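# Lift the marquee roof off its posts onto the table

## Task

Six arms are mounted on the table top (scene frame, metres; heading in degrees counter-clockwise from +x): arm1 x=+0.29 y=+0.65 z=+0.72 heading -102; arm2 x=-0.22 y=+0.65 z=+0.72 heading -85; arm3 x=-0.31 y=-0.65 z=+0.72 heading +99; arm4 x=+0.24 y=-0.65 z=+0.72 heading +83; arm5 x=-0.70 y=-0.07 z=+0.72 heading +8; arm6 x=+0.70 y=+0.08 z=+0.72 heading +166. Lift the roof of the marquee free of its four posts and set it down low on the table top. Then open the grippers and withdraw the arms; the roof only counts as placed if it stays there without any robot holding it. Every other object on the table should stay where it was: anything that gets shifted, tilted or knocked over counts against the result.

## Robot and tools

Robots and cameras. There are six identical i2rt Big YAM arms named arm1 to arm6. Each has six joints, a two-finger gripper and a wrist camera (arm1_cam_wrist ... arm6_cam_wrist). With joints 1 and 6 at zero and the hand level and pointing forward, the wrist camera sits above the hand looking toward the fingertips. The hand reaches roughly 1.0 m from the joint 1 axis. Two fixed room cameras, cam_high and cam_low, also watch the table. Joints move at different speeds, so the hand can sweep a wide curve between postures.

Frame. Everything is in one scene frame: origin on the floor, +z up, table top near z=0.72. The arm foot positions and headings are in the task text. The hand point is midway between the fingertips; the hand's z axis runs along the fingers and its y axis is the opening direction. Camera calibration (K, distortion D, T_world_to_cam mapping scene frame to camera frame, pos_world) is given per camera in OpenCV convention; wrist cameras are 504x504 fisheye, cam_high and cam_low are 504x504 pinhole with radial distortion. Real poses may differ by a couple of degrees and some millimetres.

execute_actions. Argument actions is a list holding either one action or nothing (empty list = just report state and images). The action is an object keyed by arm name ("arm1" to "arm6"); under each arm is "joints", an object of absolute joint targets, not offsets. Keys and ranges: joint1_rad -2.879 to 2.879 (rotates the whole arm about its foot, positive counter-clockwise seen from above, zero points along the foot's heading); joint2_rad 0 to 3.141 (shoulder; zero is upper arm back and roughly flat, increasing raises it and then swings it forward); joint3_rad 0 to 3.019 (elbow; zero is folded, increasing opens); joint4_rad -1.692 to 1.57 (hand pitch, positive tips fingers up); joint5_rad -1.57 to 1.57 (hand yaw, positive to the arm's right); joint6_rad -2.094 to 2.094 (hand roll, positive clockwise viewed from behind the hand); gripper_m 0 to 0.093 (fingertip gap in metres). Done tolerances: ±0.045, ±0.14, ±0.09, ±0.055, ±0.03, ±0.035 rad and ±0.003 m. Any subset of arms and joints may appear; all start at once. Omitted joints keep pushing toward earlier targets. Optional cameras lists which images to return (names above, or "all"; omitted/null means all, [] means none). An unknown key, camera or out-of-range number rejects the whole call with nothing moving.

wait: seconds from 0 to 10; nothing new is commanded and the simulation continues; returns state and images. zoom_image: camera plus region [x0, y0, x1, y1] in image pixels from the top-left, at most 504 by 504, on that camera's latest full image. finished_scene: scene number 1 or 2; ends the scene for good once the robots have held the last command, and reports success.

Reading results. Each arm reports joint_positions and joint_status. "off_target": stopped short, may still push. "contact_stop" or "time_out": the joint now holds where it stopped, except that after time_out it may keep a target up to 0.375, 0.375, 0.113, 0.225, 0.075 and 0.3 rad (joints 1 to 6) away and keep pushing, listed under on_its_own. on_its_own covers anything not commanded in this call; its "held at" value is the held target, not the actual position. "joint command not followed" (with a "cause:" line) means a self/inter-arm collision check blocked that arm's joint targets (gripper targets still run); such joints show "not_followed" and may be retried with later actions until new valid targets are sent. To relieve a push, send the joint its reported position. Very small target changes may not move a joint. Loaded joints sag. The "pictures" line gives the order of the returned images. If a result reports a stop, the remaining execute_actions, wait and finished_scene calls in that same reply are dropped.

Heat. Holding loads or pushing warms motors, even while you are thinking. MOTOR HOT appears at 85 °C; at 100 °C an OVER-TEMPERATURE FAULT drops that arm (motors and gripper go limp) until it cools, and unfinished targets read "limit_stop_at_motor_heat"; resend them afterwards. Some heat carries into the next scene.

Cautions. The arms do not stop on contact and can push hard. A hard press between two arms ends the run in failure; the clearance check ignores fingers, gripper housings and wrist cameras and can act late. Knocking a rigid object out of the work area fails the task. Avoid drops, slips, slams and hard pushes, and do not disturb objects other than the roof. Loose objects may occasionally get a brief external nudge. While you compose a reply the robots keep holding the last command. Arms act independently and never wait for one another.

Each tool is called after "Request:" by a JSON object that holds its "api" and its "payload", one argument or row to a line.

## Session

I'll start by looking at the scene.

Request:
{"api": "execute_actions", "payload": {
  "actions": []
}}

Scene clock: 0.00 s.
arm1.joint_positions: joint1_rad=+0.252 joint2_rad=+0.419 joint3_rad=+0.544 joint4_rad=-1.242 joint5_rad=+0.202 joint6_rad=-0.409 gripper_m=+0.095
arm1.joint_status: not commanded
arm1.hand: x=+0.2697 y=+0.4593 z=+0.9862 quat_wxyz=(-0.053, -0.519, -0.819, +0.239) (m; scene frame)
arm2.joint_positions: joint1_rad=-0.337 joint2_rad=+0.511 joint3_rad=+0.394 joint4_rad=-0.999 joint5_rad=-0.259 joint6_rad=+0.291 gripper_m=+0.094
arm2.joint_status: not commanded
arm2.hand: x=-0.2231 y=+0.4359 z=+0.9117 quat_wxyz=(-0.248, -0.819, -0.514, +0.060) (m; scene frame)
arm3.joint_positions: joint1_rad=+0.102 joint2_rad=+0.333 joint3_rad=+0.633 joint4_rad=-1.390 joint5_rad=+0.304 joint6_rad=+0.501 gripper_m=+0.095
arm3.joint_status: not commanded
arm3.hand: x=-0.3101 y=-0.4834 z=+1.0072 quat_wxyz=(-0.228, +0.582, -0.762, -0.168) (m; scene frame)
arm4.joint_positions: joint1_rad=-0.183 joint2_rad=+0.481 joint3_rad=+0.478 joint4_rad=-1.114 joint5_rad=-0.167 joint6_rad=-0.552 gripper_m=+0.095
arm4.joint_status: not commanded
arm4.hand: x=+0.2741 y=-0.4423 z=+0.9352 quat_wxyz=(-0.174, +0.781, -0.580, -0.154) (m; scene frame)
arm5.joint_positions: joint1_rad=+0.390 joint2_rad=+0.396 joint3_rad=+0.599 joint4_rad=-1.309 joint5_rad=+0.085 joint6_rad=+0.246 gripper_m=+0.094
arm5.joint_status: not commanded
arm5.hand: x=-0.5285 y=+0.0003 z=+0.9691 quat_wxyz=(-0.224, +0.105, -0.968, -0.047) (m; scene frame)
arm6.joint_positions: joint1_rad=-0.293 joint2_rad=+0.495 joint3_rad=+0.434 joint4_rad=-1.040 joint5_rad=-0.314 joint6_rad=-0.191 gripper_m=+0.094
arm6.joint_status: not commanded
arm6.hand: x=+0.4935 y=+0.1415 z=+0.9264 quat_wxyz=(+0.063, +0.952, -0.128, -0.272) (m; scene frame)
pictures: arm1_cam_wrist, arm2_cam_wrist, arm3_cam_wrist, arm4_cam_wrist, arm5_cam_wrist, arm6_cam_wrist, cam_high, cam_low
Images, in order (width x height): arm1_cam_wrist 504x504, arm2_cam_wrist 504x504, arm3_cam_wrist 504x504, arm4_cam_wrist 504x504, arm5_cam_wrist 504x504, arm6_cam_wrist 504x504, cam_high 504x504, cam_low 504x504.

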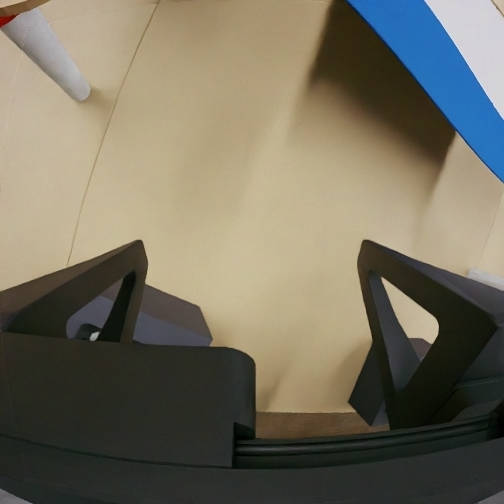

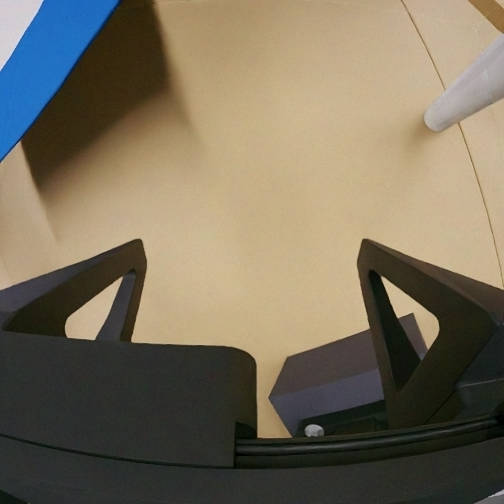

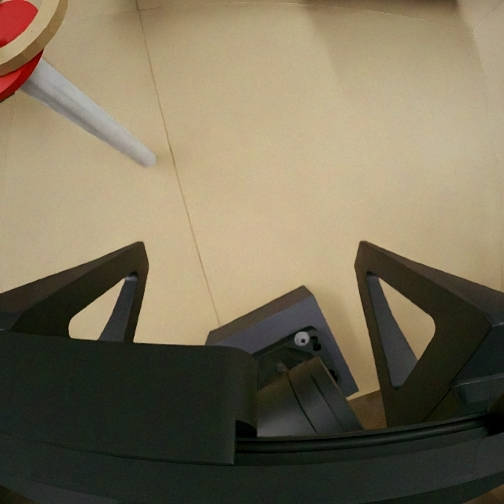

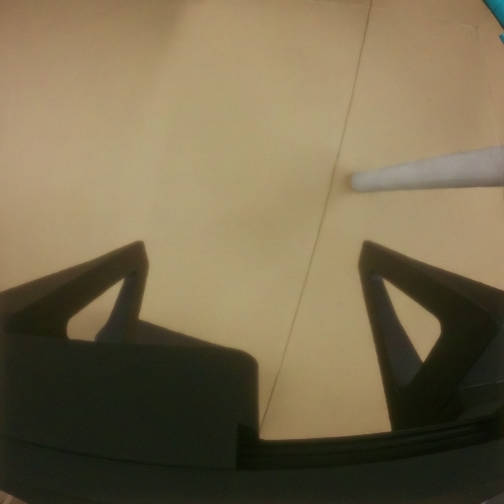

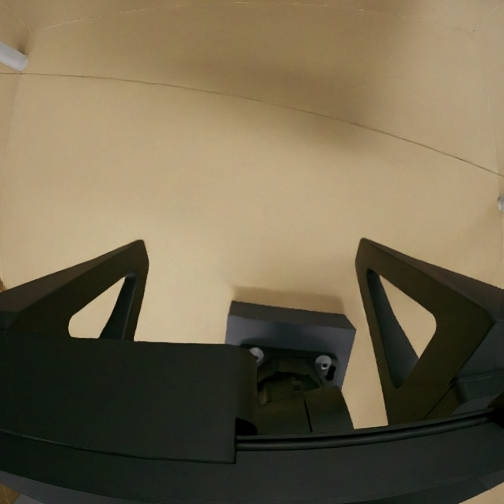

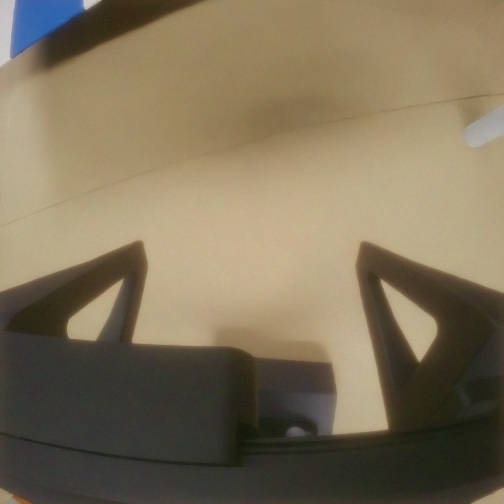

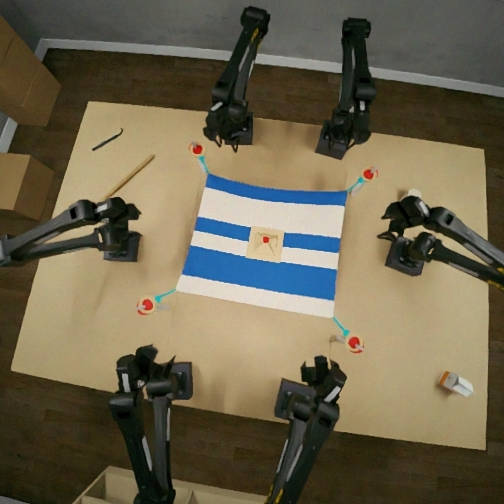

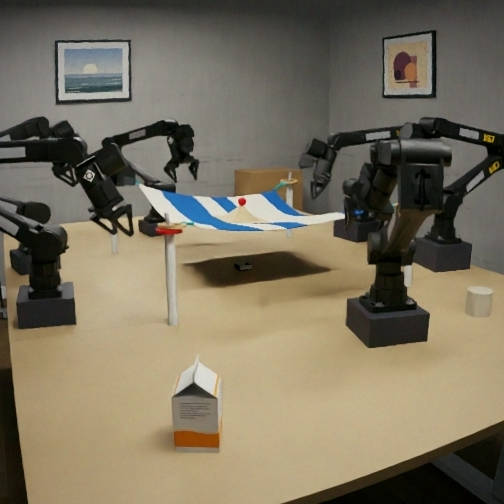

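Request:
{"api": "zoom_image", "payload": {
  "camera": "cam_high",
  "region": [120, 120, 400, 370]
}}

Request:
{"api": "zoom_image", "payload": {
  "camera": "cam_low",
  "region": [90, 160, 430, 340]
}}

Region (120, 120, 400, 370) of cam_high's 504x504 image, scaled by 1.800, with more detail than that image has; it fills the top 450 rows of this view, and the rest is white.

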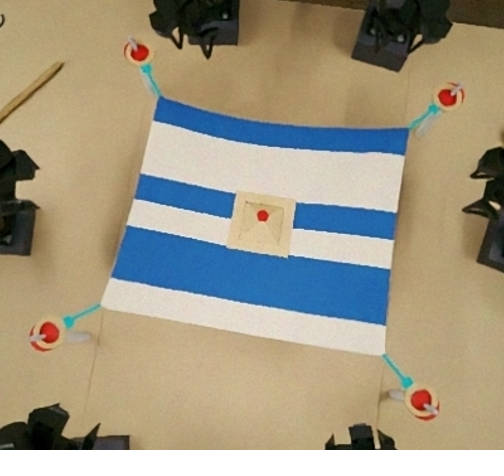

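Region (90, 160, 430, 340) of cam_low's 504x504 image, scaled by 1.482, with more detail than that image has; it fills the top 267 rows of this view, and the rest is white.

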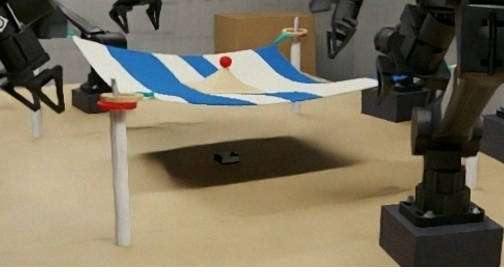

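Request:
{"api": "zoom_image", "payload": {
  "camera": "cam_low",
  "region": [140, 200, 220, 250]
}}

Request:
{"api": "zoom_image", "payload": {
  "camera": "cam_high",
  "region": [320, 310, 380, 360]
}}

Request:
{"api": "zoom_image", "payload": {
  "camera": "cam_low",
  "region": [200, 240, 290, 290]
}}

Region (140, 200, 220, 250) of cam_low's 504x504 image, scaled by 6.300, with more detail than that image has; it fills the top 315 rows of this view, and the rest is white.

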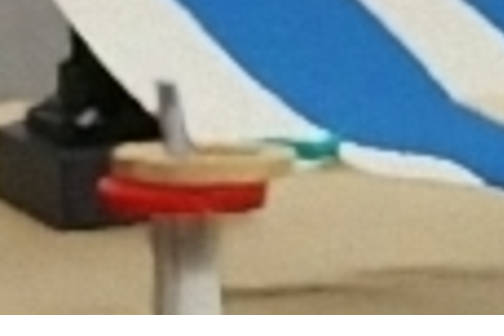

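Region (320, 310, 380, 360) of cam_high's 504x504 image, scaled by 8.400, with more detail than that image has.

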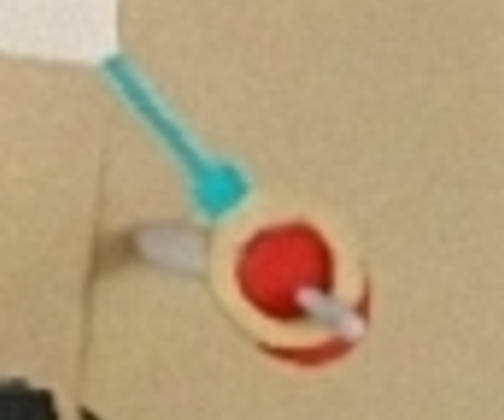

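Region (200, 240, 290, 290) of cam_low's 504x504 image, scaled by 5.600, with more detail than that image has.

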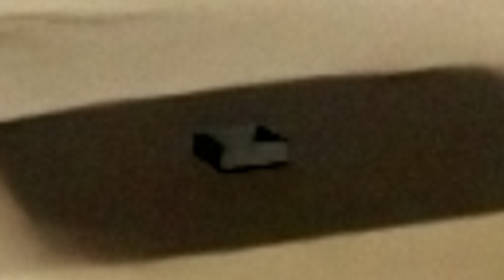

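Request:
{"api": "zoom_image", "payload": {
  "camera": "arm3_cam_wrist",
  "region": [0, 0, 200, 180]
}}

Request:
{"api": "zoom_image", "payload": {
  "camera": "cam_low",
  "region": [260, 165, 320, 205]
}}

Request:
{"api": "zoom_image", "payload": {
  "camera": "cam_high",
  "region": [130, 280, 190, 325]
}}

Region (0, 0, 200, 180) of arm3_cam_wrist's 504x504 image, scaled by 2.520, with more detail than that image has; it fills the top 454 rows of this view, and the rest is white.

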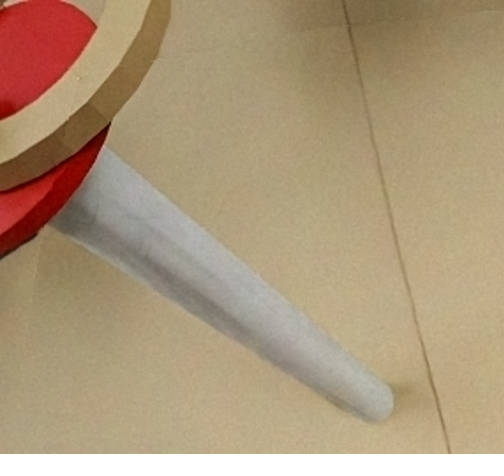

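Region (260, 165, 320, 205) of cam_low's 504x504 image, scaled by 8.400, with more detail than that image has.

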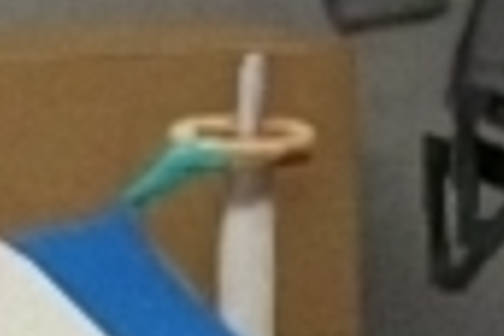

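Region (130, 280, 190, 325) of cam_high's 504x504 image, scaled by 8.400, with more detail than that image has; it fills the top 378 rows of this view, and the rest is white.

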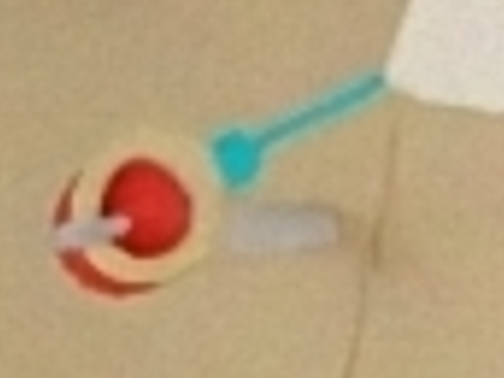

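Request:
{"api": "execute_actions", "payload": {
  "actions": [
    {"arm1": {"joints": {"joint1_rad": 0.48, "joint2_rad": 1.36, "joint3_rad": 1.44, "joint4_rad": -1.6, "joint5_rad": 0.0, "joint6_rad": 1.1}}, "arm2": {"joints": {"joint1_rad": -0.39, "joint2_rad": 1.34, "joint3_rad": 1.43, "joint4_rad": -1.6, "joint5_rad": 0.0, "joint6_rad": -1.03}}, "arm3": {"joints": {"joint1_rad": -0.02, "joint2_rad": 1.41, "joint3_rad": 1.47, "joint4_rad": -1.6, "joint5_rad": 0.0, "joint6_rad": 1.03}}, "arm4": {"joints": {"joint1_rad": -0.19, "joint2_rad": 1.41, "joint3_rad": 1.47, "joint4_rad": -1.6, "joint5_rad": 0.0, "joint6_rad": -1.1}}, "arm5": {"joints": {"joint3_rad": 1.2}}, "arm6": {"joints": {"joint1_rad": 0.4}}}
  ]
}}

Scene clock: 18.80 s.
arm1.joint_positions: joint1_rad=+0.477 joint2_rad=+1.370 joint3_rad=+1.379 joint4_rad=-1.589 joint5_rad=+0.003 joint6_rad=+1.088 gripper_m=+0.095
arm1.joint_status: all done
arm1.hand: x=+0.4062 y=+0.2757 z=+1.0836 quat_wxyz=(+0.003, -0.923, -0.384, -0.001) (m; scene frame)
arm2.joint_positions: joint1_rad=-0.386 joint2_rad=+1.335 joint3_rad=+1.390 joint4_rad=-1.586 joint5_rad=-0.004 joint6_rad=-1.019 gripper_m=+0.094
arm2.joint_status: all done
arm2.hand: x=-0.3234 y=+0.2727 z=+1.0871 quat_wxyz=(-0.004, -0.399, -0.917, +0.018) (m; scene frame)
arm3.joint_positions: joint1_rad=-0.016 joint2_rad=+1.419 joint3_rad=+1.416 joint4_rad=-1.584 joint5_rad=+0.004 joint6_rad=+1.021 gripper_m=+0.095
arm3.joint_status: all done
arm3.hand: x=-0.3876 y=-0.2511 z=+1.0578 quat_wxyz=(-0.004, +0.362, -0.932, +0.003) (m; scene frame)
arm4.joint_positions: joint1_rad=-0.183 joint2_rad=+1.417 joint3_rad=+1.401 joint4_rad=-1.583 joint5_rad=-0.005 joint6_rad=-1.092 gripper_m=+0.095
arm4.joint_status: all done
arm4.hand: x=+0.3594 y=-0.2575 z=+1.0494 quat_wxyz=(+0.022, +0.926, -0.377, -0.002) (m; scene frame)
arm5.joint_positions: joint1_rad=+0.390 joint2_rad=+0.396 joint3_rad=+1.167 joint4_rad=-1.309 joint5_rad=+0.085 joint6_rad=+0.246 gripper_m=+0.094
arm5.joint_status: all done
arm5.hand: x=-0.5242 y=-0.0014 z=+1.2515 quat_wxyz=(-0.469, +0.080, -0.868, -0.145) (m; scene frame)
arm6.joint_positions: joint1_rad=+0.391 joint2_rad=+0.495 joint3_rad=+0.434 joint4_rad=-1.040 joint5_rad=-0.314 joint6_rad=-0.191 gripper_m=+0.094
arm6.joint_status: all done
arm6.hand: x=+0.5016 y=-0.0032 z=+0.9269 quat_wxyz=(+0.149, +0.939, +0.200, -0.237) (m; scene frame)
pictures: arm1_cam_wrist, arm2_cam_wrist, arm3_cam_wrist, arm4_cam_wrist, arm5_cam_wrist, arm6_cam_wrist, cam_high, cam_low
camera_calibration (this result's frames):
arm1_cam_wrist: T_world_to_cam=[[-0.709525, 0.704638, 0.00769458, 0.089258], [0.572043, 0.569566, 0.590221, -1.0235], [0.41151, 0.423178, -0.807205, 0.711804], [0, 0, 0, 1]] pos_world=[0.355904, 0.218837, 1.17798]
arm2_cam_wrist: T_world_to_cam=[[-0.733622, -0.678615, 0.0357825, -0.0886466], [-0.540617, 0.614721, 0.574327, -0.964307], [-0.411743, 0.401994, -0.817844, 0.766442], [0, 0, 0, 1]] pos_world=[-0.270777, 0.224518, 1.18383]
arm3_cam_wrist: T_world_to_cam=[[0.679198, -0.73339, 0.028816, 0.0467683], [-0.607665, -0.539877, 0.582474, -0.981872], [-0.411623, -0.413125, -0.812338, 0.718594], [0, 0, 0, 1]] pos_world=[-0.332624, -0.198921, 1.15431]
arm4_cam_wrist: T_world_to_cam=[[0.702926, 0.709974, -0.0428001, -0.0278229], [0.591202, -0.549758, 0.590124, -0.966588], [0.395443, -0.440117, -0.806177, 0.712576], [0, 0, 0, 1]] pos_world=[0.309223, -0.19802, 1.14368]
arm5_cam_wrist: T_world_to_cam=[[0.270136, -0.94514, -0.183677, 0.371438], [-0.910372, -0.188625, -0.368298, -0.0127605], [0.313447, 0.266705, -0.911383, 1.42983], [0, 0, 0, 1]] pos_world=[-0.560132, -0.0326885, 1.36665]
arm6_cam_wrist: T_world_to_cam=[[-0.446781, 0.877416, -0.174721, 0.388268], [0.882071, 0.464646, 0.0778111, -0.503174], [0.149456, -0.119352, -0.981539, 0.960668], [0, 0, 0, 1]] pos_world=[0.473728, 0.00778271, 1.04992]
Images, in order (width x height): arm1_cam_wrist 504x504, arm2_cam_wrist 504x504, arm3_cam_wrist 504x504, arm4_cam_wrist 504x504, arm5_cam_wrist 504x504, arm6_cam_wrist 504x504, cam_high 504x504, cam_low 504x504.

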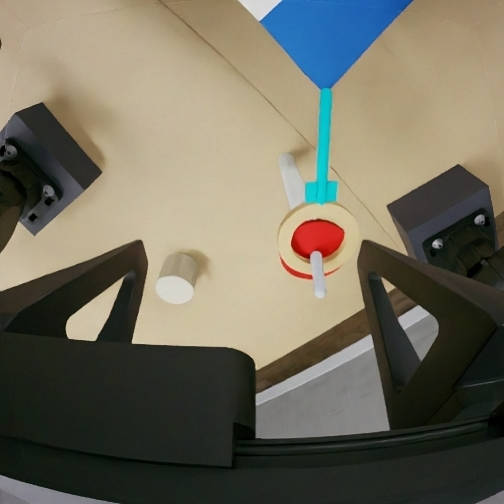

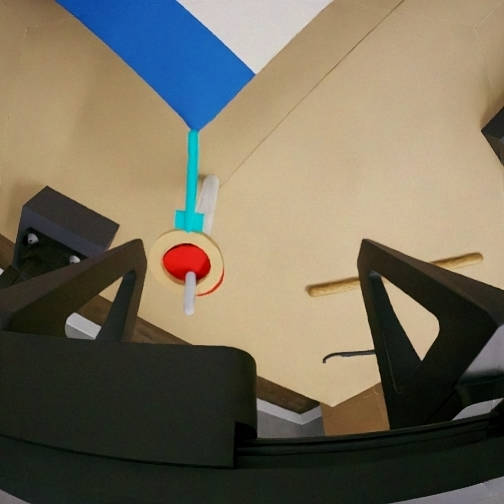

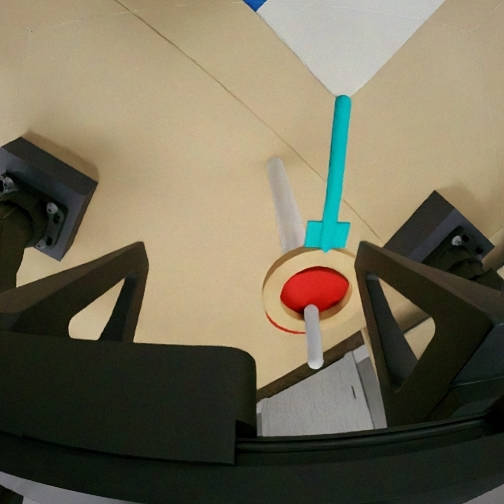

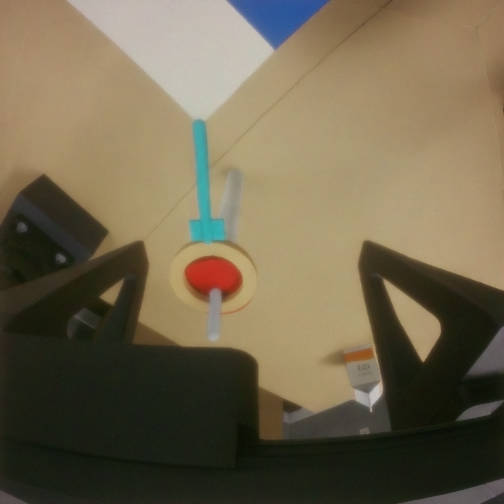

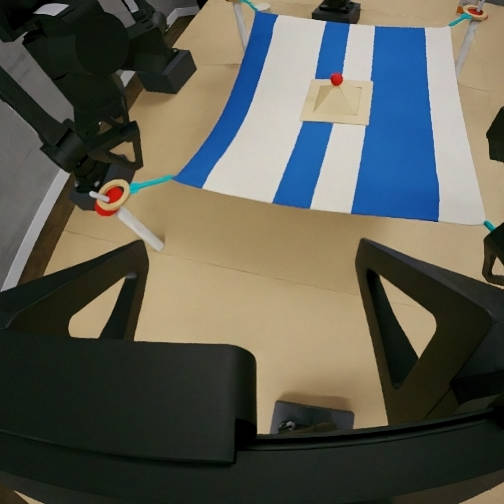

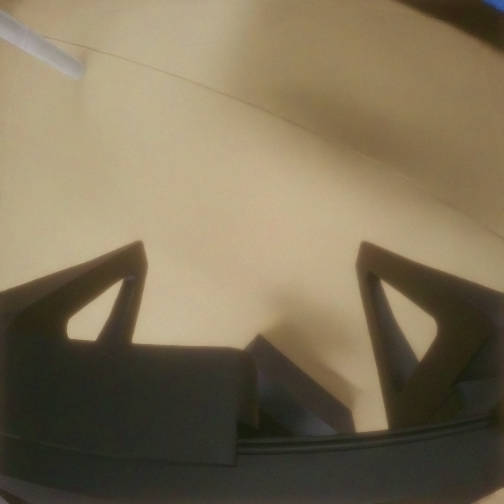

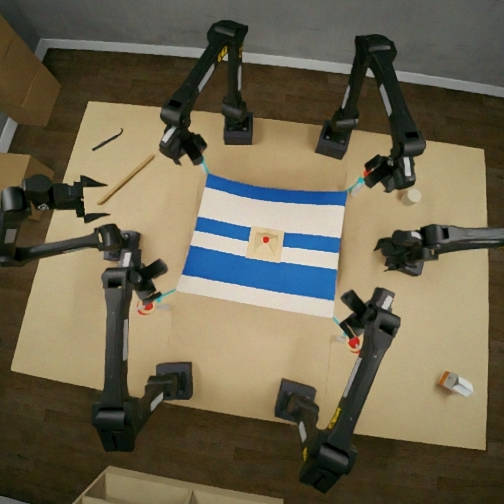

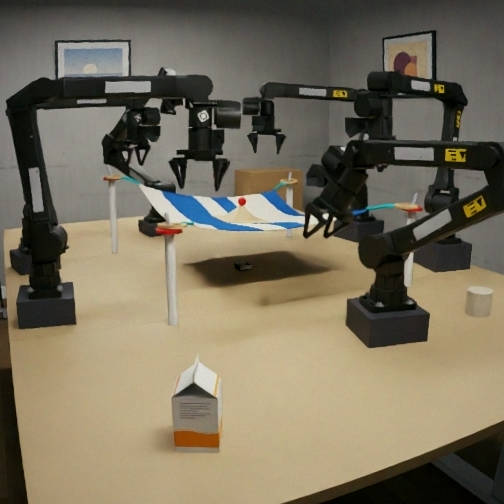

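Request:
{"api": "zoom_image", "payload": {
  "camera": "arm1_cam_wrist",
  "region": [250, 130, 390, 310]
}}

Request:
{"api": "zoom_image", "payload": {
  "camera": "arm2_cam_wrist",
  "region": [120, 150, 260, 330]
}}

Request:
{"api": "zoom_image", "payload": {
  "camera": "arm3_cam_wrist",
  "region": [240, 140, 380, 380]
}}

Request:
{"api": "zoom_image", "payload": {
  "camera": "arm4_cam_wrist",
  "region": [150, 150, 290, 350]
}}

Region (250, 130, 390, 310) of arm1_cam_wrist's 504x504 image, scaled by 2.800, with more detail than that image has.

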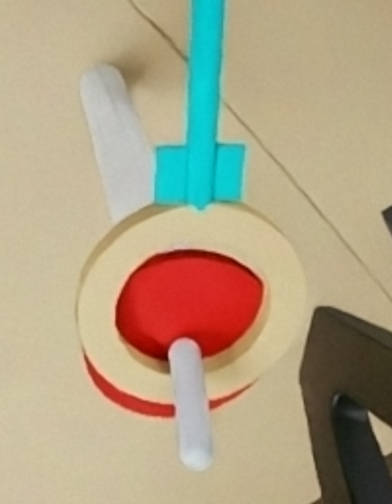

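Region (120, 150, 260, 330) of arm2_cam_wrist's 504x504 image, scaled by 2.800, with more detail than that image has.

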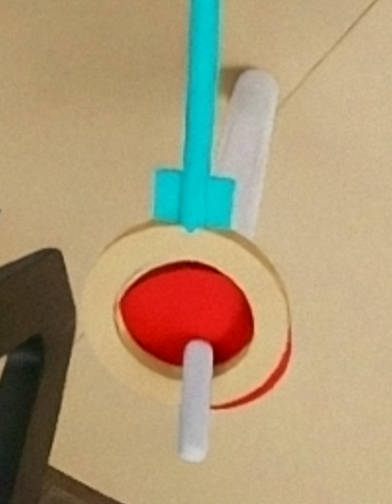

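Region (240, 140, 380, 380) of arm3_cam_wrist's 504x504 image, scaled by 2.100, with more detail than that image has; it fills the left 294 columns of this view, and the rest is white.

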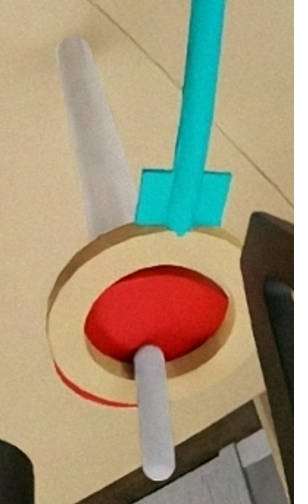

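Region (150, 150, 290, 350) of arm4_cam_wrist's 504x504 image, scaled by 2.520, with more detail than that image has; it fills the left 353 columns of this view, and the rest is white.

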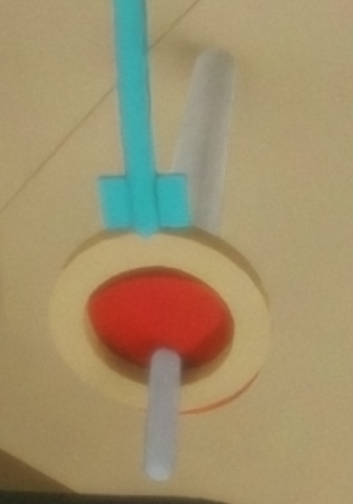

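Request:
{"api": "execute_actions", "payload": {
  "actions": [
    {"arm1": {"joints": {"joint1_rad": 0.456, "joint2_rad": 1.24, "joint3_rad": 1.11, "joint4_rad": -1.385, "joint5_rad": 0.0, "joint6_rad": 1.07, "gripper_m": 0.06}}, "arm2": {"joints": {"joint1_rad": -0.447, "joint2_rad": 1.19, "joint3_rad": 1.055, "joint4_rad": -1.41, "joint5_rad": 0.0, "joint6_rad": -1.08, "gripper_m": 0.06}}, "arm3": {"joints": {"joint1_rad": -0.051, "joint2_rad": 1.277, "joint3_rad": 1.307, "joint4_rad": -1.555, "joint5_rad": 0.0, "joint6_rad": 0.986, "gripper_m": 0.06}}, "arm4": {"joints": {"joint1_rad": -0.226, "joint2_rad": 1.28, "joint3_rad": 1.205, "joint4_rad": -1.425, "joint5_rad": 0.0, "joint6_rad": -1.134, "gripper_m": 0.06}}, "arm5": {"joints": {"joint4_rad": -0.5}}, "arm6": {"joints": {"joint2_rad": 0.1}}}
  ],
  "cameras": ["arm1_cam_wrist", "arm2_cam_wrist", "arm3_cam_wrist", "arm4_cam_wrist", "cam_low"]
}}

Scene clock: 30.30 s.
arm1.joint_positions: joint1_rad=+0.462 joint2_rad=+1.247 joint3_rad=+1.105 joint4_rad=-1.398 joint5_rad=+0.003 joint6_rad=+1.082 gripper_m=+0.060
arm1.joint_status: all done
arm1.hand: x=+0.3889 y=+0.3134 z=+1.0218 quat_wxyz=(-0.017, -0.925, -0.380, +0.001) (m; scene frame)
arm2.joint_positions: joint1_rad=-0.449 joint2_rad=+1.184 joint3_rad=+1.048 joint4_rad=-1.425 joint5_rad=-0.002 joint6_rad=-1.069 gripper_m=+0.060
arm2.joint_status: all done
arm2.hand: x=-0.3252 y=+0.3445 z=+1.0063 quat_wxyz=(-0.001, -0.405, -0.914, +0.003) (m; scene frame)
arm3.joint_positions: joint1_rad=-0.046 joint2_rad=+1.263 joint3_rad=+1.319 joint4_rad=-1.568 joint5_rad=+0.003 joint6_rad=+0.995 gripper_m=+0.060
arm3.joint_status: all done
arm3.hand: x=-0.3689 y=-0.2906 z=+1.0767 quat_wxyz=(-0.011, +0.360, -0.932, -0.034) (m; scene frame)
arm4.joint_positions: joint1_rad=-0.221 joint2_rad=+1.278 joint3_rad=+1.211 joint4_rad=-1.445 joint5_rad=-0.004 joint6_rad=-1.125 gripper_m=+0.060
arm4.joint_status: all done
arm4.hand: x=+0.3634 y=-0.2937 z=+1.0280 quat_wxyz=(-0.021, +0.925, -0.379, -0.004) (m; scene frame)
arm5.joint_positions: joint1_rad=+0.390 joint2_rad=+0.396 joint3_rad=+1.167 joint4_rad=-0.518 joint5_rad=+0.085 joint6_rad=+0.246 gripper_m=+0.094
arm5.joint_status: all done
arm5.hand: x=-0.4977 y=+0.0099 z=+1.4382 quat_wxyz=(-0.743, +0.035, -0.616, -0.260) (m; scene frame)
arm6.joint_positions: joint1_rad=+0.391 joint2_rad=+0.100 joint3_rad=+0.434 joint4_rad=-1.040 joint5_rad=-0.314 joint6_rad=-0.191 gripper_m=+0.094
arm6.joint_status: all done
arm6.hand: x=+0.5181 y=-0.0005 z=+0.9987 quat_wxyz=(+0.135, +0.871, +0.217, -0.420) (m; scene frame)
pictures: arm1_cam_wrist, arm2_cam_wrist, arm3_cam_wrist, arm4_cam_wrist, cam_low
camera_calibration (this result's frames):
arm1_cam_wrist: T_world_to_cam=[[-0.702824, 0.710852, -0.0269819, 0.0818061], [0.570722, 0.586106, 0.575113, -0.987808], [0.424635, 0.388804, -0.817629, 0.66937], [0, 0, 0, 1]] pos_world=[0.337022, 0.260555, 1.11761]
arm2_cam_wrist: T_world_to_cam=[[-0.742571, -0.669684, 0.010573, -0.018954], [-0.536254, 0.60393, 0.589661, -0.973326], [-0.401272, 0.432196, -0.807582, 0.653405], [0, 0, 0, 1]] pos_world=[-0.273832, 0.292728, 1.10181]
arm3_cam_wrist: T_world_to_cam=[[0.676897, -0.735296, -0.0339157, 0.0706867], [-0.601863, -0.579411, 0.549584, -0.976771], [-0.423758, -0.351599, -0.83475, 0.762922], [0, 0, 0, 1]] pos_world=[-0.312436, -0.245734, 1.17606]
arm4_cam_wrist: T_world_to_cam=[[0.706388, 0.706968, 0.0348323, -0.0878333], [0.572404, -0.599497, 0.559426, -0.952393], [0.416378, -0.375234, -0.828148, 0.711866], [0, 0, 0, 1]] pos_world=[0.310792, -0.241745, 1.12538]
Images, in order (width x height): arm1_cam_wrist 504x504, arm2_cam_wrist 504x504, arm3_cam_wrist 504x504, arm4_cam_wrist 504x504, cam_low 504x504.

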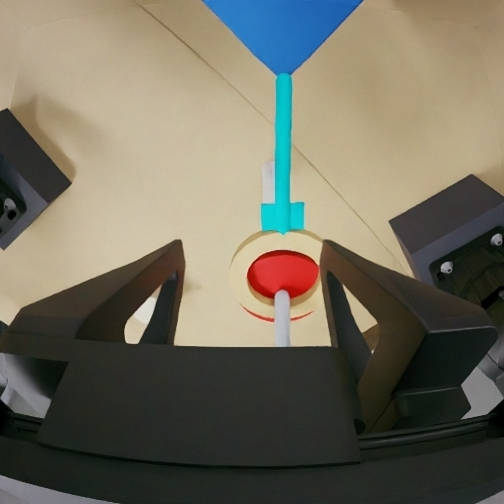

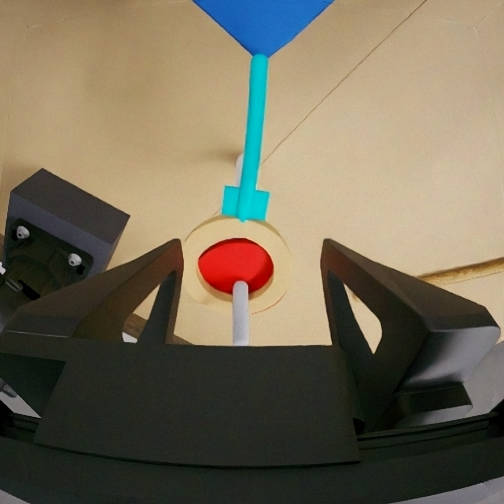

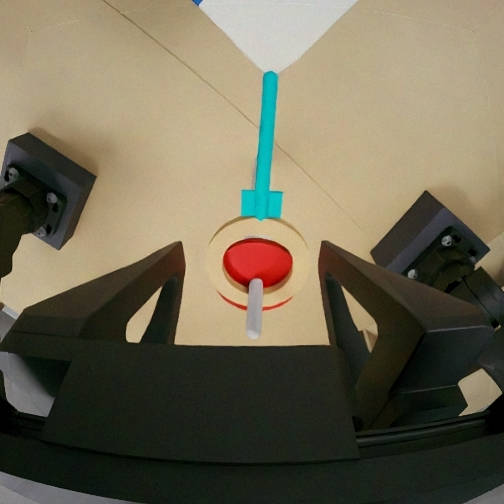

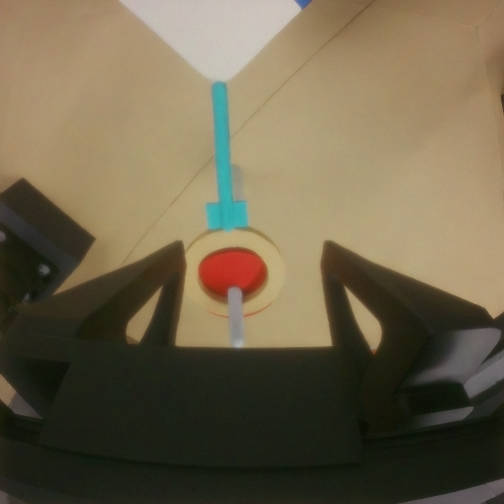

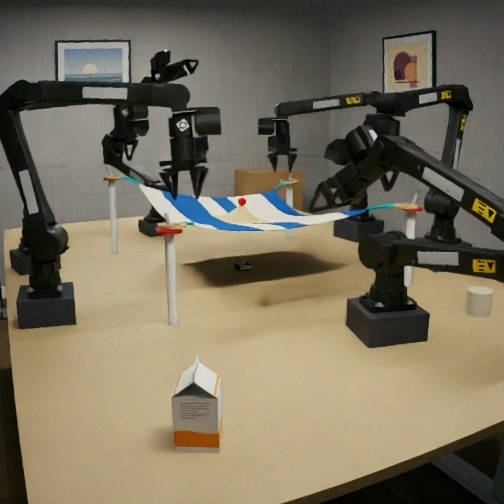

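Request:
{"api": "zoom_image", "payload": {
  "camera": "arm1_cam_wrist",
  "region": [210, 150, 350, 350]
}}

Request:
{"api": "zoom_image", "payload": {
  "camera": "arm2_cam_wrist",
  "region": [170, 140, 310, 350]
}}

Request:
{"api": "zoom_image", "payload": {
  "camera": "arm3_cam_wrist",
  "region": [190, 140, 330, 350]
}}

Request:
{"api": "zoom_image", "payload": {
  "camera": "arm4_cam_wrist",
  "region": [165, 150, 305, 350]
}}

Region (210, 150, 350, 350) of arm1_cam_wrist's 504x504 image, scaled by 2.520, with more detail than that image has; it fills the left 353 columns of this view, and the rest is white.

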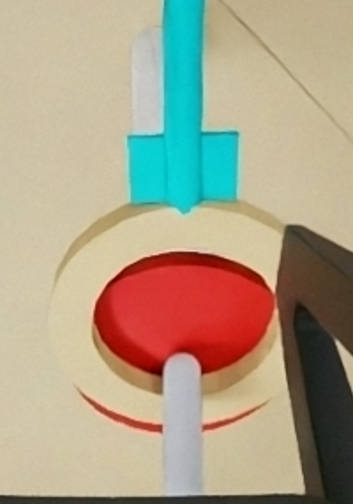

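Region (170, 140, 310, 350) of arm2_cam_wrist's 504x504 image, scaled by 2.400, with more detail than that image has.

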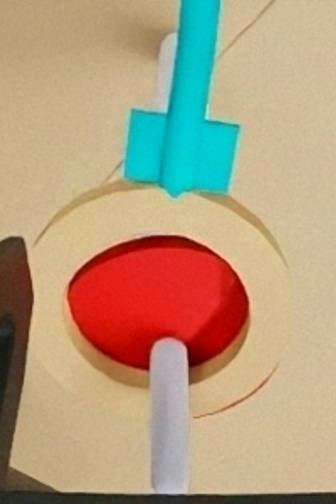

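Region (190, 140, 330, 350) of arm3_cam_wrist's 504x504 image, scaled by 2.400, with more detail than that image has.

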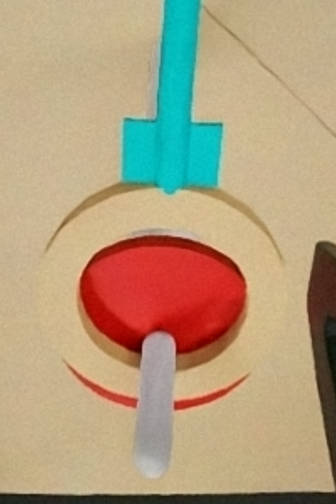

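Region (165, 150, 305, 350) of arm4_cam_wrist's 504x504 image, scaled by 2.520, with more detail than that image has; it fills the left 353 columns of this view, and the rest is white.

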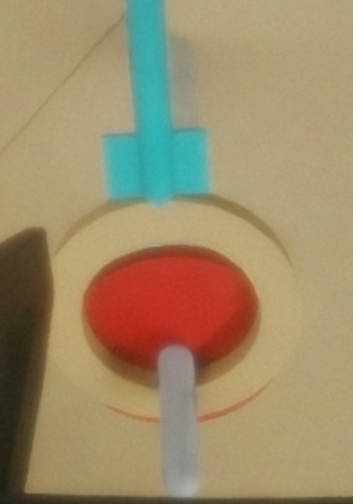

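Request:
{"api": "execute_actions", "payload": {
  "actions": [
    {"arm1": {"joints": {"joint1_rad": 0.447, "joint2_rad": 1.266, "joint3_rad": 0.964, "joint4_rad": -1.244, "joint5_rad": 0.0, "joint6_rad": 1.02, "gripper_m": 0.09}}, "arm2": {"joints": {"joint1_rad": -0.436, "joint2_rad": 1.222, "joint3_rad": 0.916, "joint4_rad": -1.249, "joint5_rad": 0.0, "joint6_rad": -0.93, "gripper_m": 0.09}}, "arm3": {"joints": {"joint1_rad": -0.062, "joint2_rad": 1.29, "joint3_rad": 1.142, "joint4_rad": -1.412, "joint5_rad": 0.0, "joint6_rad": 0.98, "gripper_m": 0.09}}, "arm4": {"joints": {"joint1_rad": -0.229, "joint2_rad": 1.313, "joint3_rad": 1.042, "joint4_rad": -1.281, "joint5_rad": 0.0, "joint6_rad": -1.13, "gripper_m": 0.09}}}
  ],
  "cameras": ["arm1_cam_wrist", "arm2_cam_wrist", "arm3_cam_wrist", "arm4_cam_wrist", "cam_low"]
}}

Scene clock: 37.73 s.
arm1.joint_positions: joint1_rad=+0.454 joint2_rad=+1.268 joint3_rad=+0.960 joint4_rad=-1.257 joint5_rad=+0.003 joint6_rad=+1.032 gripper_m=+0.090
arm1.joint_status: all done
arm1.hand: x=+0.3832 y=+0.3244 z=+0.9608 quat_wxyz=(-0.004, -0.917, -0.400, +0.000) (m; scene frame)
arm2.joint_positions: joint1_rad=-0.445 joint2_rad=+1.218 joint3_rad=+0.909 joint4_rad=-1.264 joint5_rad=-0.002 joint6_rad=-0.941 gripper_m=+0.090
arm2.joint_status: all done
arm2.hand: x=-0.3224 y=+0.3485 z=+0.9448 quat_wxyz=(+0.000, -0.461, -0.888, -0.002) (m; scene frame)
arm3.joint_positions: joint1_rad=-0.052 joint2_rad=+1.289 joint3_rad=+1.148 joint4_rad=-1.430 joint5_rad=+0.003 joint6_rad=+0.989 gripper_m=+0.090
arm3.joint_status: all done
arm3.hand: x=-0.3653 y=-0.2972 z=+1.0023 quat_wxyz=(-0.004, +0.360, -0.933, -0.005) (m; scene frame)
arm4.joint_positions: joint1_rad=-0.221 joint2_rad=+1.317 joint3_rad=+1.043 joint4_rad=-1.300 joint5_rad=-0.004 joint6_rad=-1.125 gripper_m=+0.090
arm4.joint_status: all done
arm4.hand: x=+0.3584 y=-0.3077 z=+0.9514 quat_wxyz=(+0.010, +0.925, -0.379, -0.002) (m; scene frame)
arm5.joint_positions: joint1_rad=+0.390 joint2_rad=+0.396 joint3_rad=+1.167 joint4_rad=-0.518 joint5_rad=+0.085 joint6_rad=+0.246 gripper_m=+0.094
arm5.joint_status: not commanded
arm5.hand: x=-0.4977 y=+0.0099 z=+1.4382 quat_wxyz=(-0.743, +0.035, -0.616, -0.260) (m; scene frame)
arm6.joint_positions: joint1_rad=+0.391 joint2_rad=+0.100 joint3_rad=+0.434 joint4_rad=-1.040 joint5_rad=-0.314 joint6_rad=-0.191 gripper_m=+0.094
arm6.joint_status: not commanded
arm6.hand: x=+0.5181 y=-0.0005 z=+0.9987 quat_wxyz=(+0.135, +0.871, +0.217, -0.420) (m; scene frame)
pictures: arm1_cam_wrist, arm2_cam_wrist, arm3_cam_wrist, arm4_cam_wrist, cam_low
camera_calibration (this result's frames):
arm1_cam_wrist: T_world_to_cam=[[-0.732748, 0.680489, -0.0039298, 0.0674872], [0.550227, 0.595861, 0.584979, -0.960674], [0.400413, 0.42648, -0.811039, 0.608375], [0, 0, 0, 1]] pos_world=[0.334439, 0.267044, 1.05566]
arm2_cam_wrist: T_world_to_cam=[[-0.819503, -0.573073, 0.00139021, -0.0633411], [-0.460228, 0.659575, 0.594265, -0.937225], [-0.341474, 0.486362, -0.804268, 0.600467], [0, 0, 0, 1]] pos_world=[-0.278202, 0.289827, 1.03998]
arm3_cam_wrist: T_world_to_cam=[[0.676523, -0.736245, 0.0161149, 0.0102532], [-0.607636, -0.545716, 0.577037, -0.957132], [-0.416047, -0.400171, -0.816559, 0.670094], [0, 0, 0, 1]] pos_world=[-0.309734, -0.246622, 1.09931]
arm4_cam_wrist: T_world_to_cam=[[0.706446, 0.707453, -0.0210997, -0.018378], [0.58407, -0.565882, 0.581927, -0.930344], [0.399746, -0.423424, -0.812967, 0.621955], [0, 0, 0, 1]] pos_world=[0.307745, -0.250113, 1.04663]
Images, in order (width x height): arm1_cam_wrist 504x504, arm2_cam_wrist 504x504, arm3_cam_wrist 504x504, arm4_cam_wrist 504x504, cam_low 504x504.

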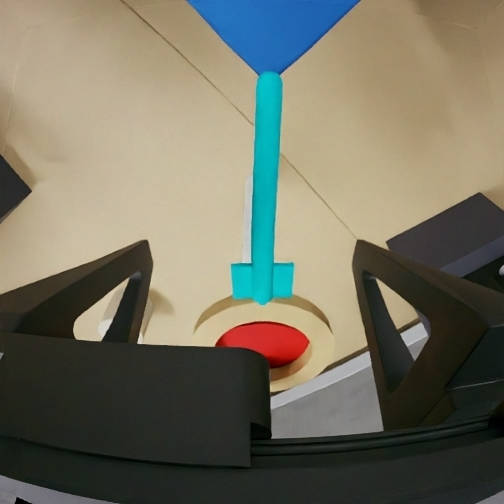

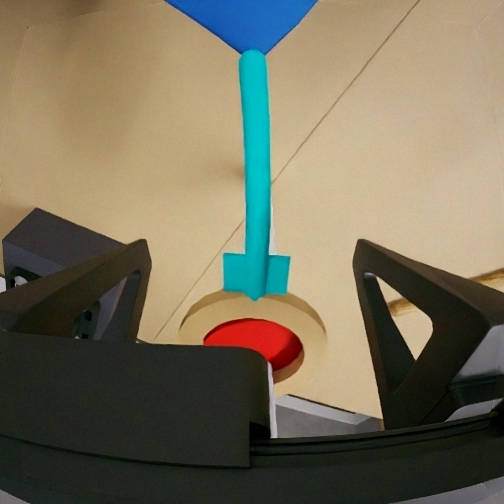

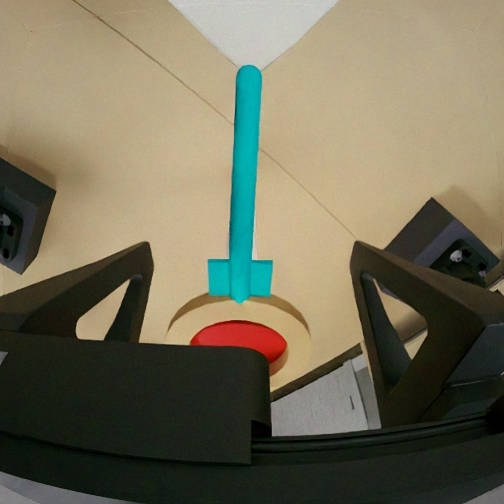

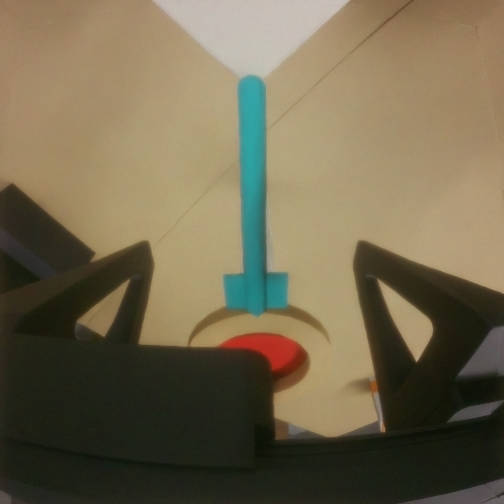

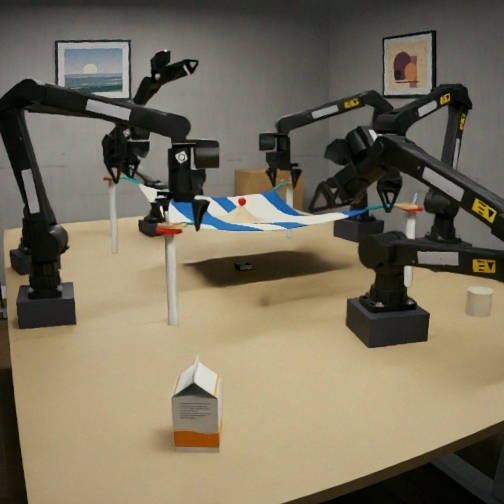

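Request:
{"api": "execute_actions", "payload": {
  "actions": [
    {"arm1": {"joints": {"gripper_m": 0.01}}, "arm2": {"joints": {"gripper_m": 0.01}}, "arm3": {"joints": {"gripper_m": 0.01}}, "arm4": {"joints": {"gripper_m": 0.01}}}
  ],
  "cameras": ["arm1_cam_wrist", "arm2_cam_wrist", "arm3_cam_wrist", "arm4_cam_wrist"]
}}

Scene clock: 40.10 s.
arm1.joint_positions: joint1_rad=+0.454 joint2_rad=+1.268 joint3_rad=+0.960 joint4_rad=-1.257 joint5_rad=+0.003 joint6_rad=+1.030 gripper_m=+0.022
arm1.joint_status: gripper_m off_target (ended at +0.022, target +0.010)
arm1.hand: x=+0.3831 y=+0.3244 z=+0.9608 quat_wxyz=(-0.004, -0.916, -0.401, +0.000) (m; scene frame)
arm2.joint_positions: joint1_rad=-0.444 joint2_rad=+1.218 joint3_rad=+0.909 joint4_rad=-1.263 joint5_rad=-0.002 joint6_rad=-0.940 gripper_m=+0.021
arm2.joint_status: gripper_m off_target (ended at +0.021, target +0.010)
arm2.hand: x=-0.3223 y=+0.3481 z=+0.9448 quat_wxyz=(+0.000, -0.461, -0.887, -0.001) (m; scene frame)
arm3.joint_positions: joint1_rad=-0.053 joint2_rad=+1.289 joint3_rad=+1.148 joint4_rad=-1.425 joint5_rad=+0.003 joint6_rad=+0.988 gripper_m=+0.022
arm3.joint_status: gripper_m off_target (ended at +0.022, target +0.010)
arm3.hand: x=-0.3652 y=-0.2958 z=+1.0023 quat_wxyz=(-0.005, +0.360, -0.933, -0.007) (m; scene frame)
arm4.joint_positions: joint1_rad=-0.221 joint2_rad=+1.317 joint3_rad=+1.043 joint4_rad=-1.299 joint5_rad=-0.004 joint6_rad=-1.126 gripper_m=+0.022
arm4.joint_status: gripper_m off_target (ended at +0.022, target +0.010)
arm4.hand: x=+0.3585 y=-0.3076 z=+0.9514 quat_wxyz=(+0.009, +0.925, -0.379, -0.002) (m; scene frame)
arm5.joint_positions: joint1_rad=+0.390 joint2_rad=+0.396 joint3_rad=+1.167 joint4_rad=-0.518 joint5_rad=+0.085 joint6_rad=+0.246 gripper_m=+0.094
arm5.joint_status: not commanded
arm5.hand: x=-0.4977 y=+0.0099 z=+1.4382 quat_wxyz=(-0.743, +0.035, -0.616, -0.260) (m; scene frame)
arm6.joint_positions: joint1_rad=+0.391 joint2_rad=+0.100 joint3_rad=+0.434 joint4_rad=-1.040 joint5_rad=-0.314 joint6_rad=-0.191 gripper_m=+0.094
arm6.joint_status: not commanded
arm6.hand: x=+0.5181 y=-0.0005 z=+0.9987 quat_wxyz=(+0.135, +0.871, +0.217, -0.420) (m; scene frame)
pictures: arm1_cam_wrist, arm2_cam_wrist, arm3_cam_wrist, arm4_cam_wrist
camera_calibration (this result's frames):
arm1_cam_wrist: T_world_to_cam=[[-0.733786, 0.67937, -0.00392359, 0.0681749], [0.549324, 0.596702, 0.58497, -0.960503], [0.399752, 0.427087, -0.811046, 0.608502], [0, 0, 0, 1]] pos_world=[0.334403, 0.266935, 1.05566]
arm2_cam_wrist: T_world_to_cam=[[-0.81972, -0.572759, 0.00261974, -0.0648406], [-0.459686, 0.660606, 0.593539, -0.936386], [-0.341686, 0.485331, -0.804801, 0.601507], [0, 0, 0, 1]] pos_world=[-0.278068, 0.289514, 1.04005]
arm3_cam_wrist: T_world_to_cam=[[0.676271, -0.736565, 0.0113509, 0.0158585], [-0.607321, -0.548753, 0.574483, -0.954553], [-0.416916, -0.3954, -0.818437, 0.673682], [0, 0, 0, 1]] pos_world=[-0.309576, -0.245759, 1.09956]
arm4_cam_wrist: T_world_to_cam=[[0.706184, 0.707739, -0.0202481, -0.0192039], [0.583938, -0.566006, 0.58194, -0.930328], [0.400401, -0.42278, -0.81298, 0.621943], [0, 0, 0, 1]] pos_world=[0.307788, -0.250034, 1.04663]
Images, in order (width x height): arm1_cam_wrist 504x504, arm2_cam_wrist 504x504, arm3_cam_wrist 504x504, arm4_cam_wrist 504x504.

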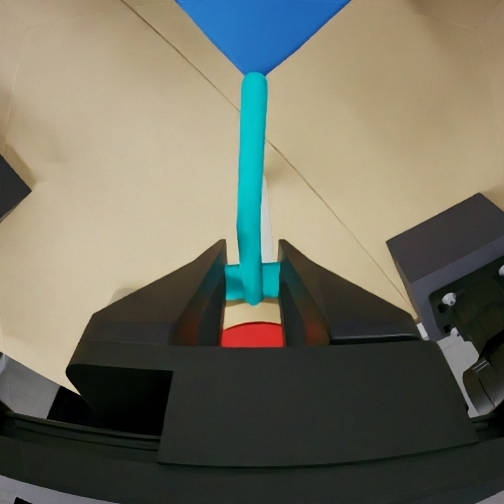

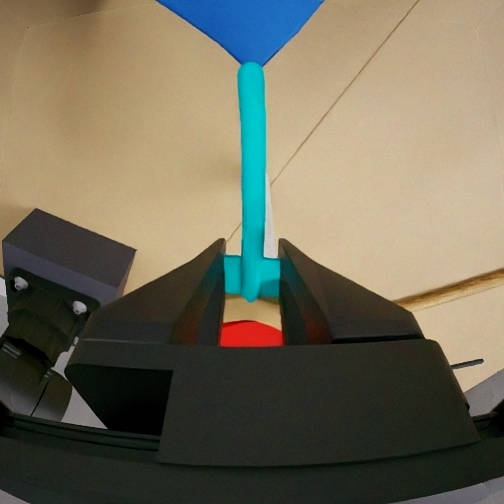

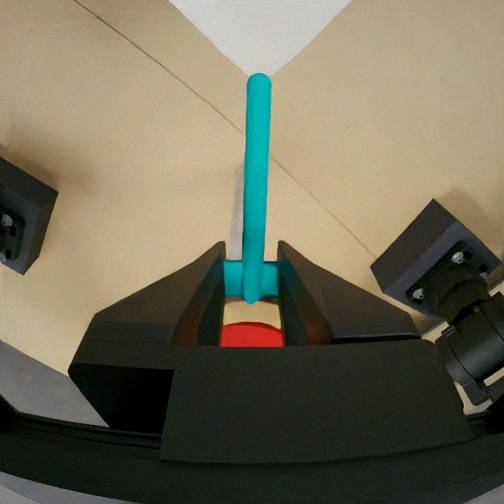

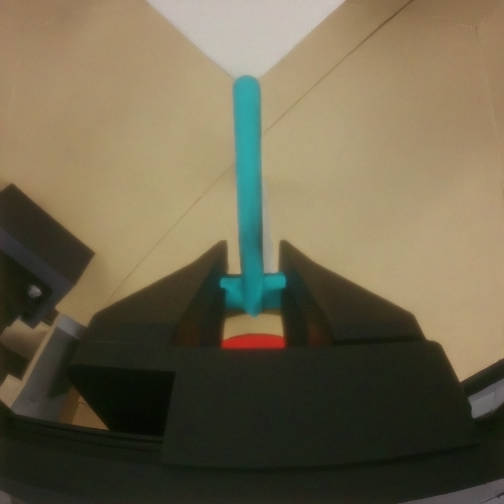

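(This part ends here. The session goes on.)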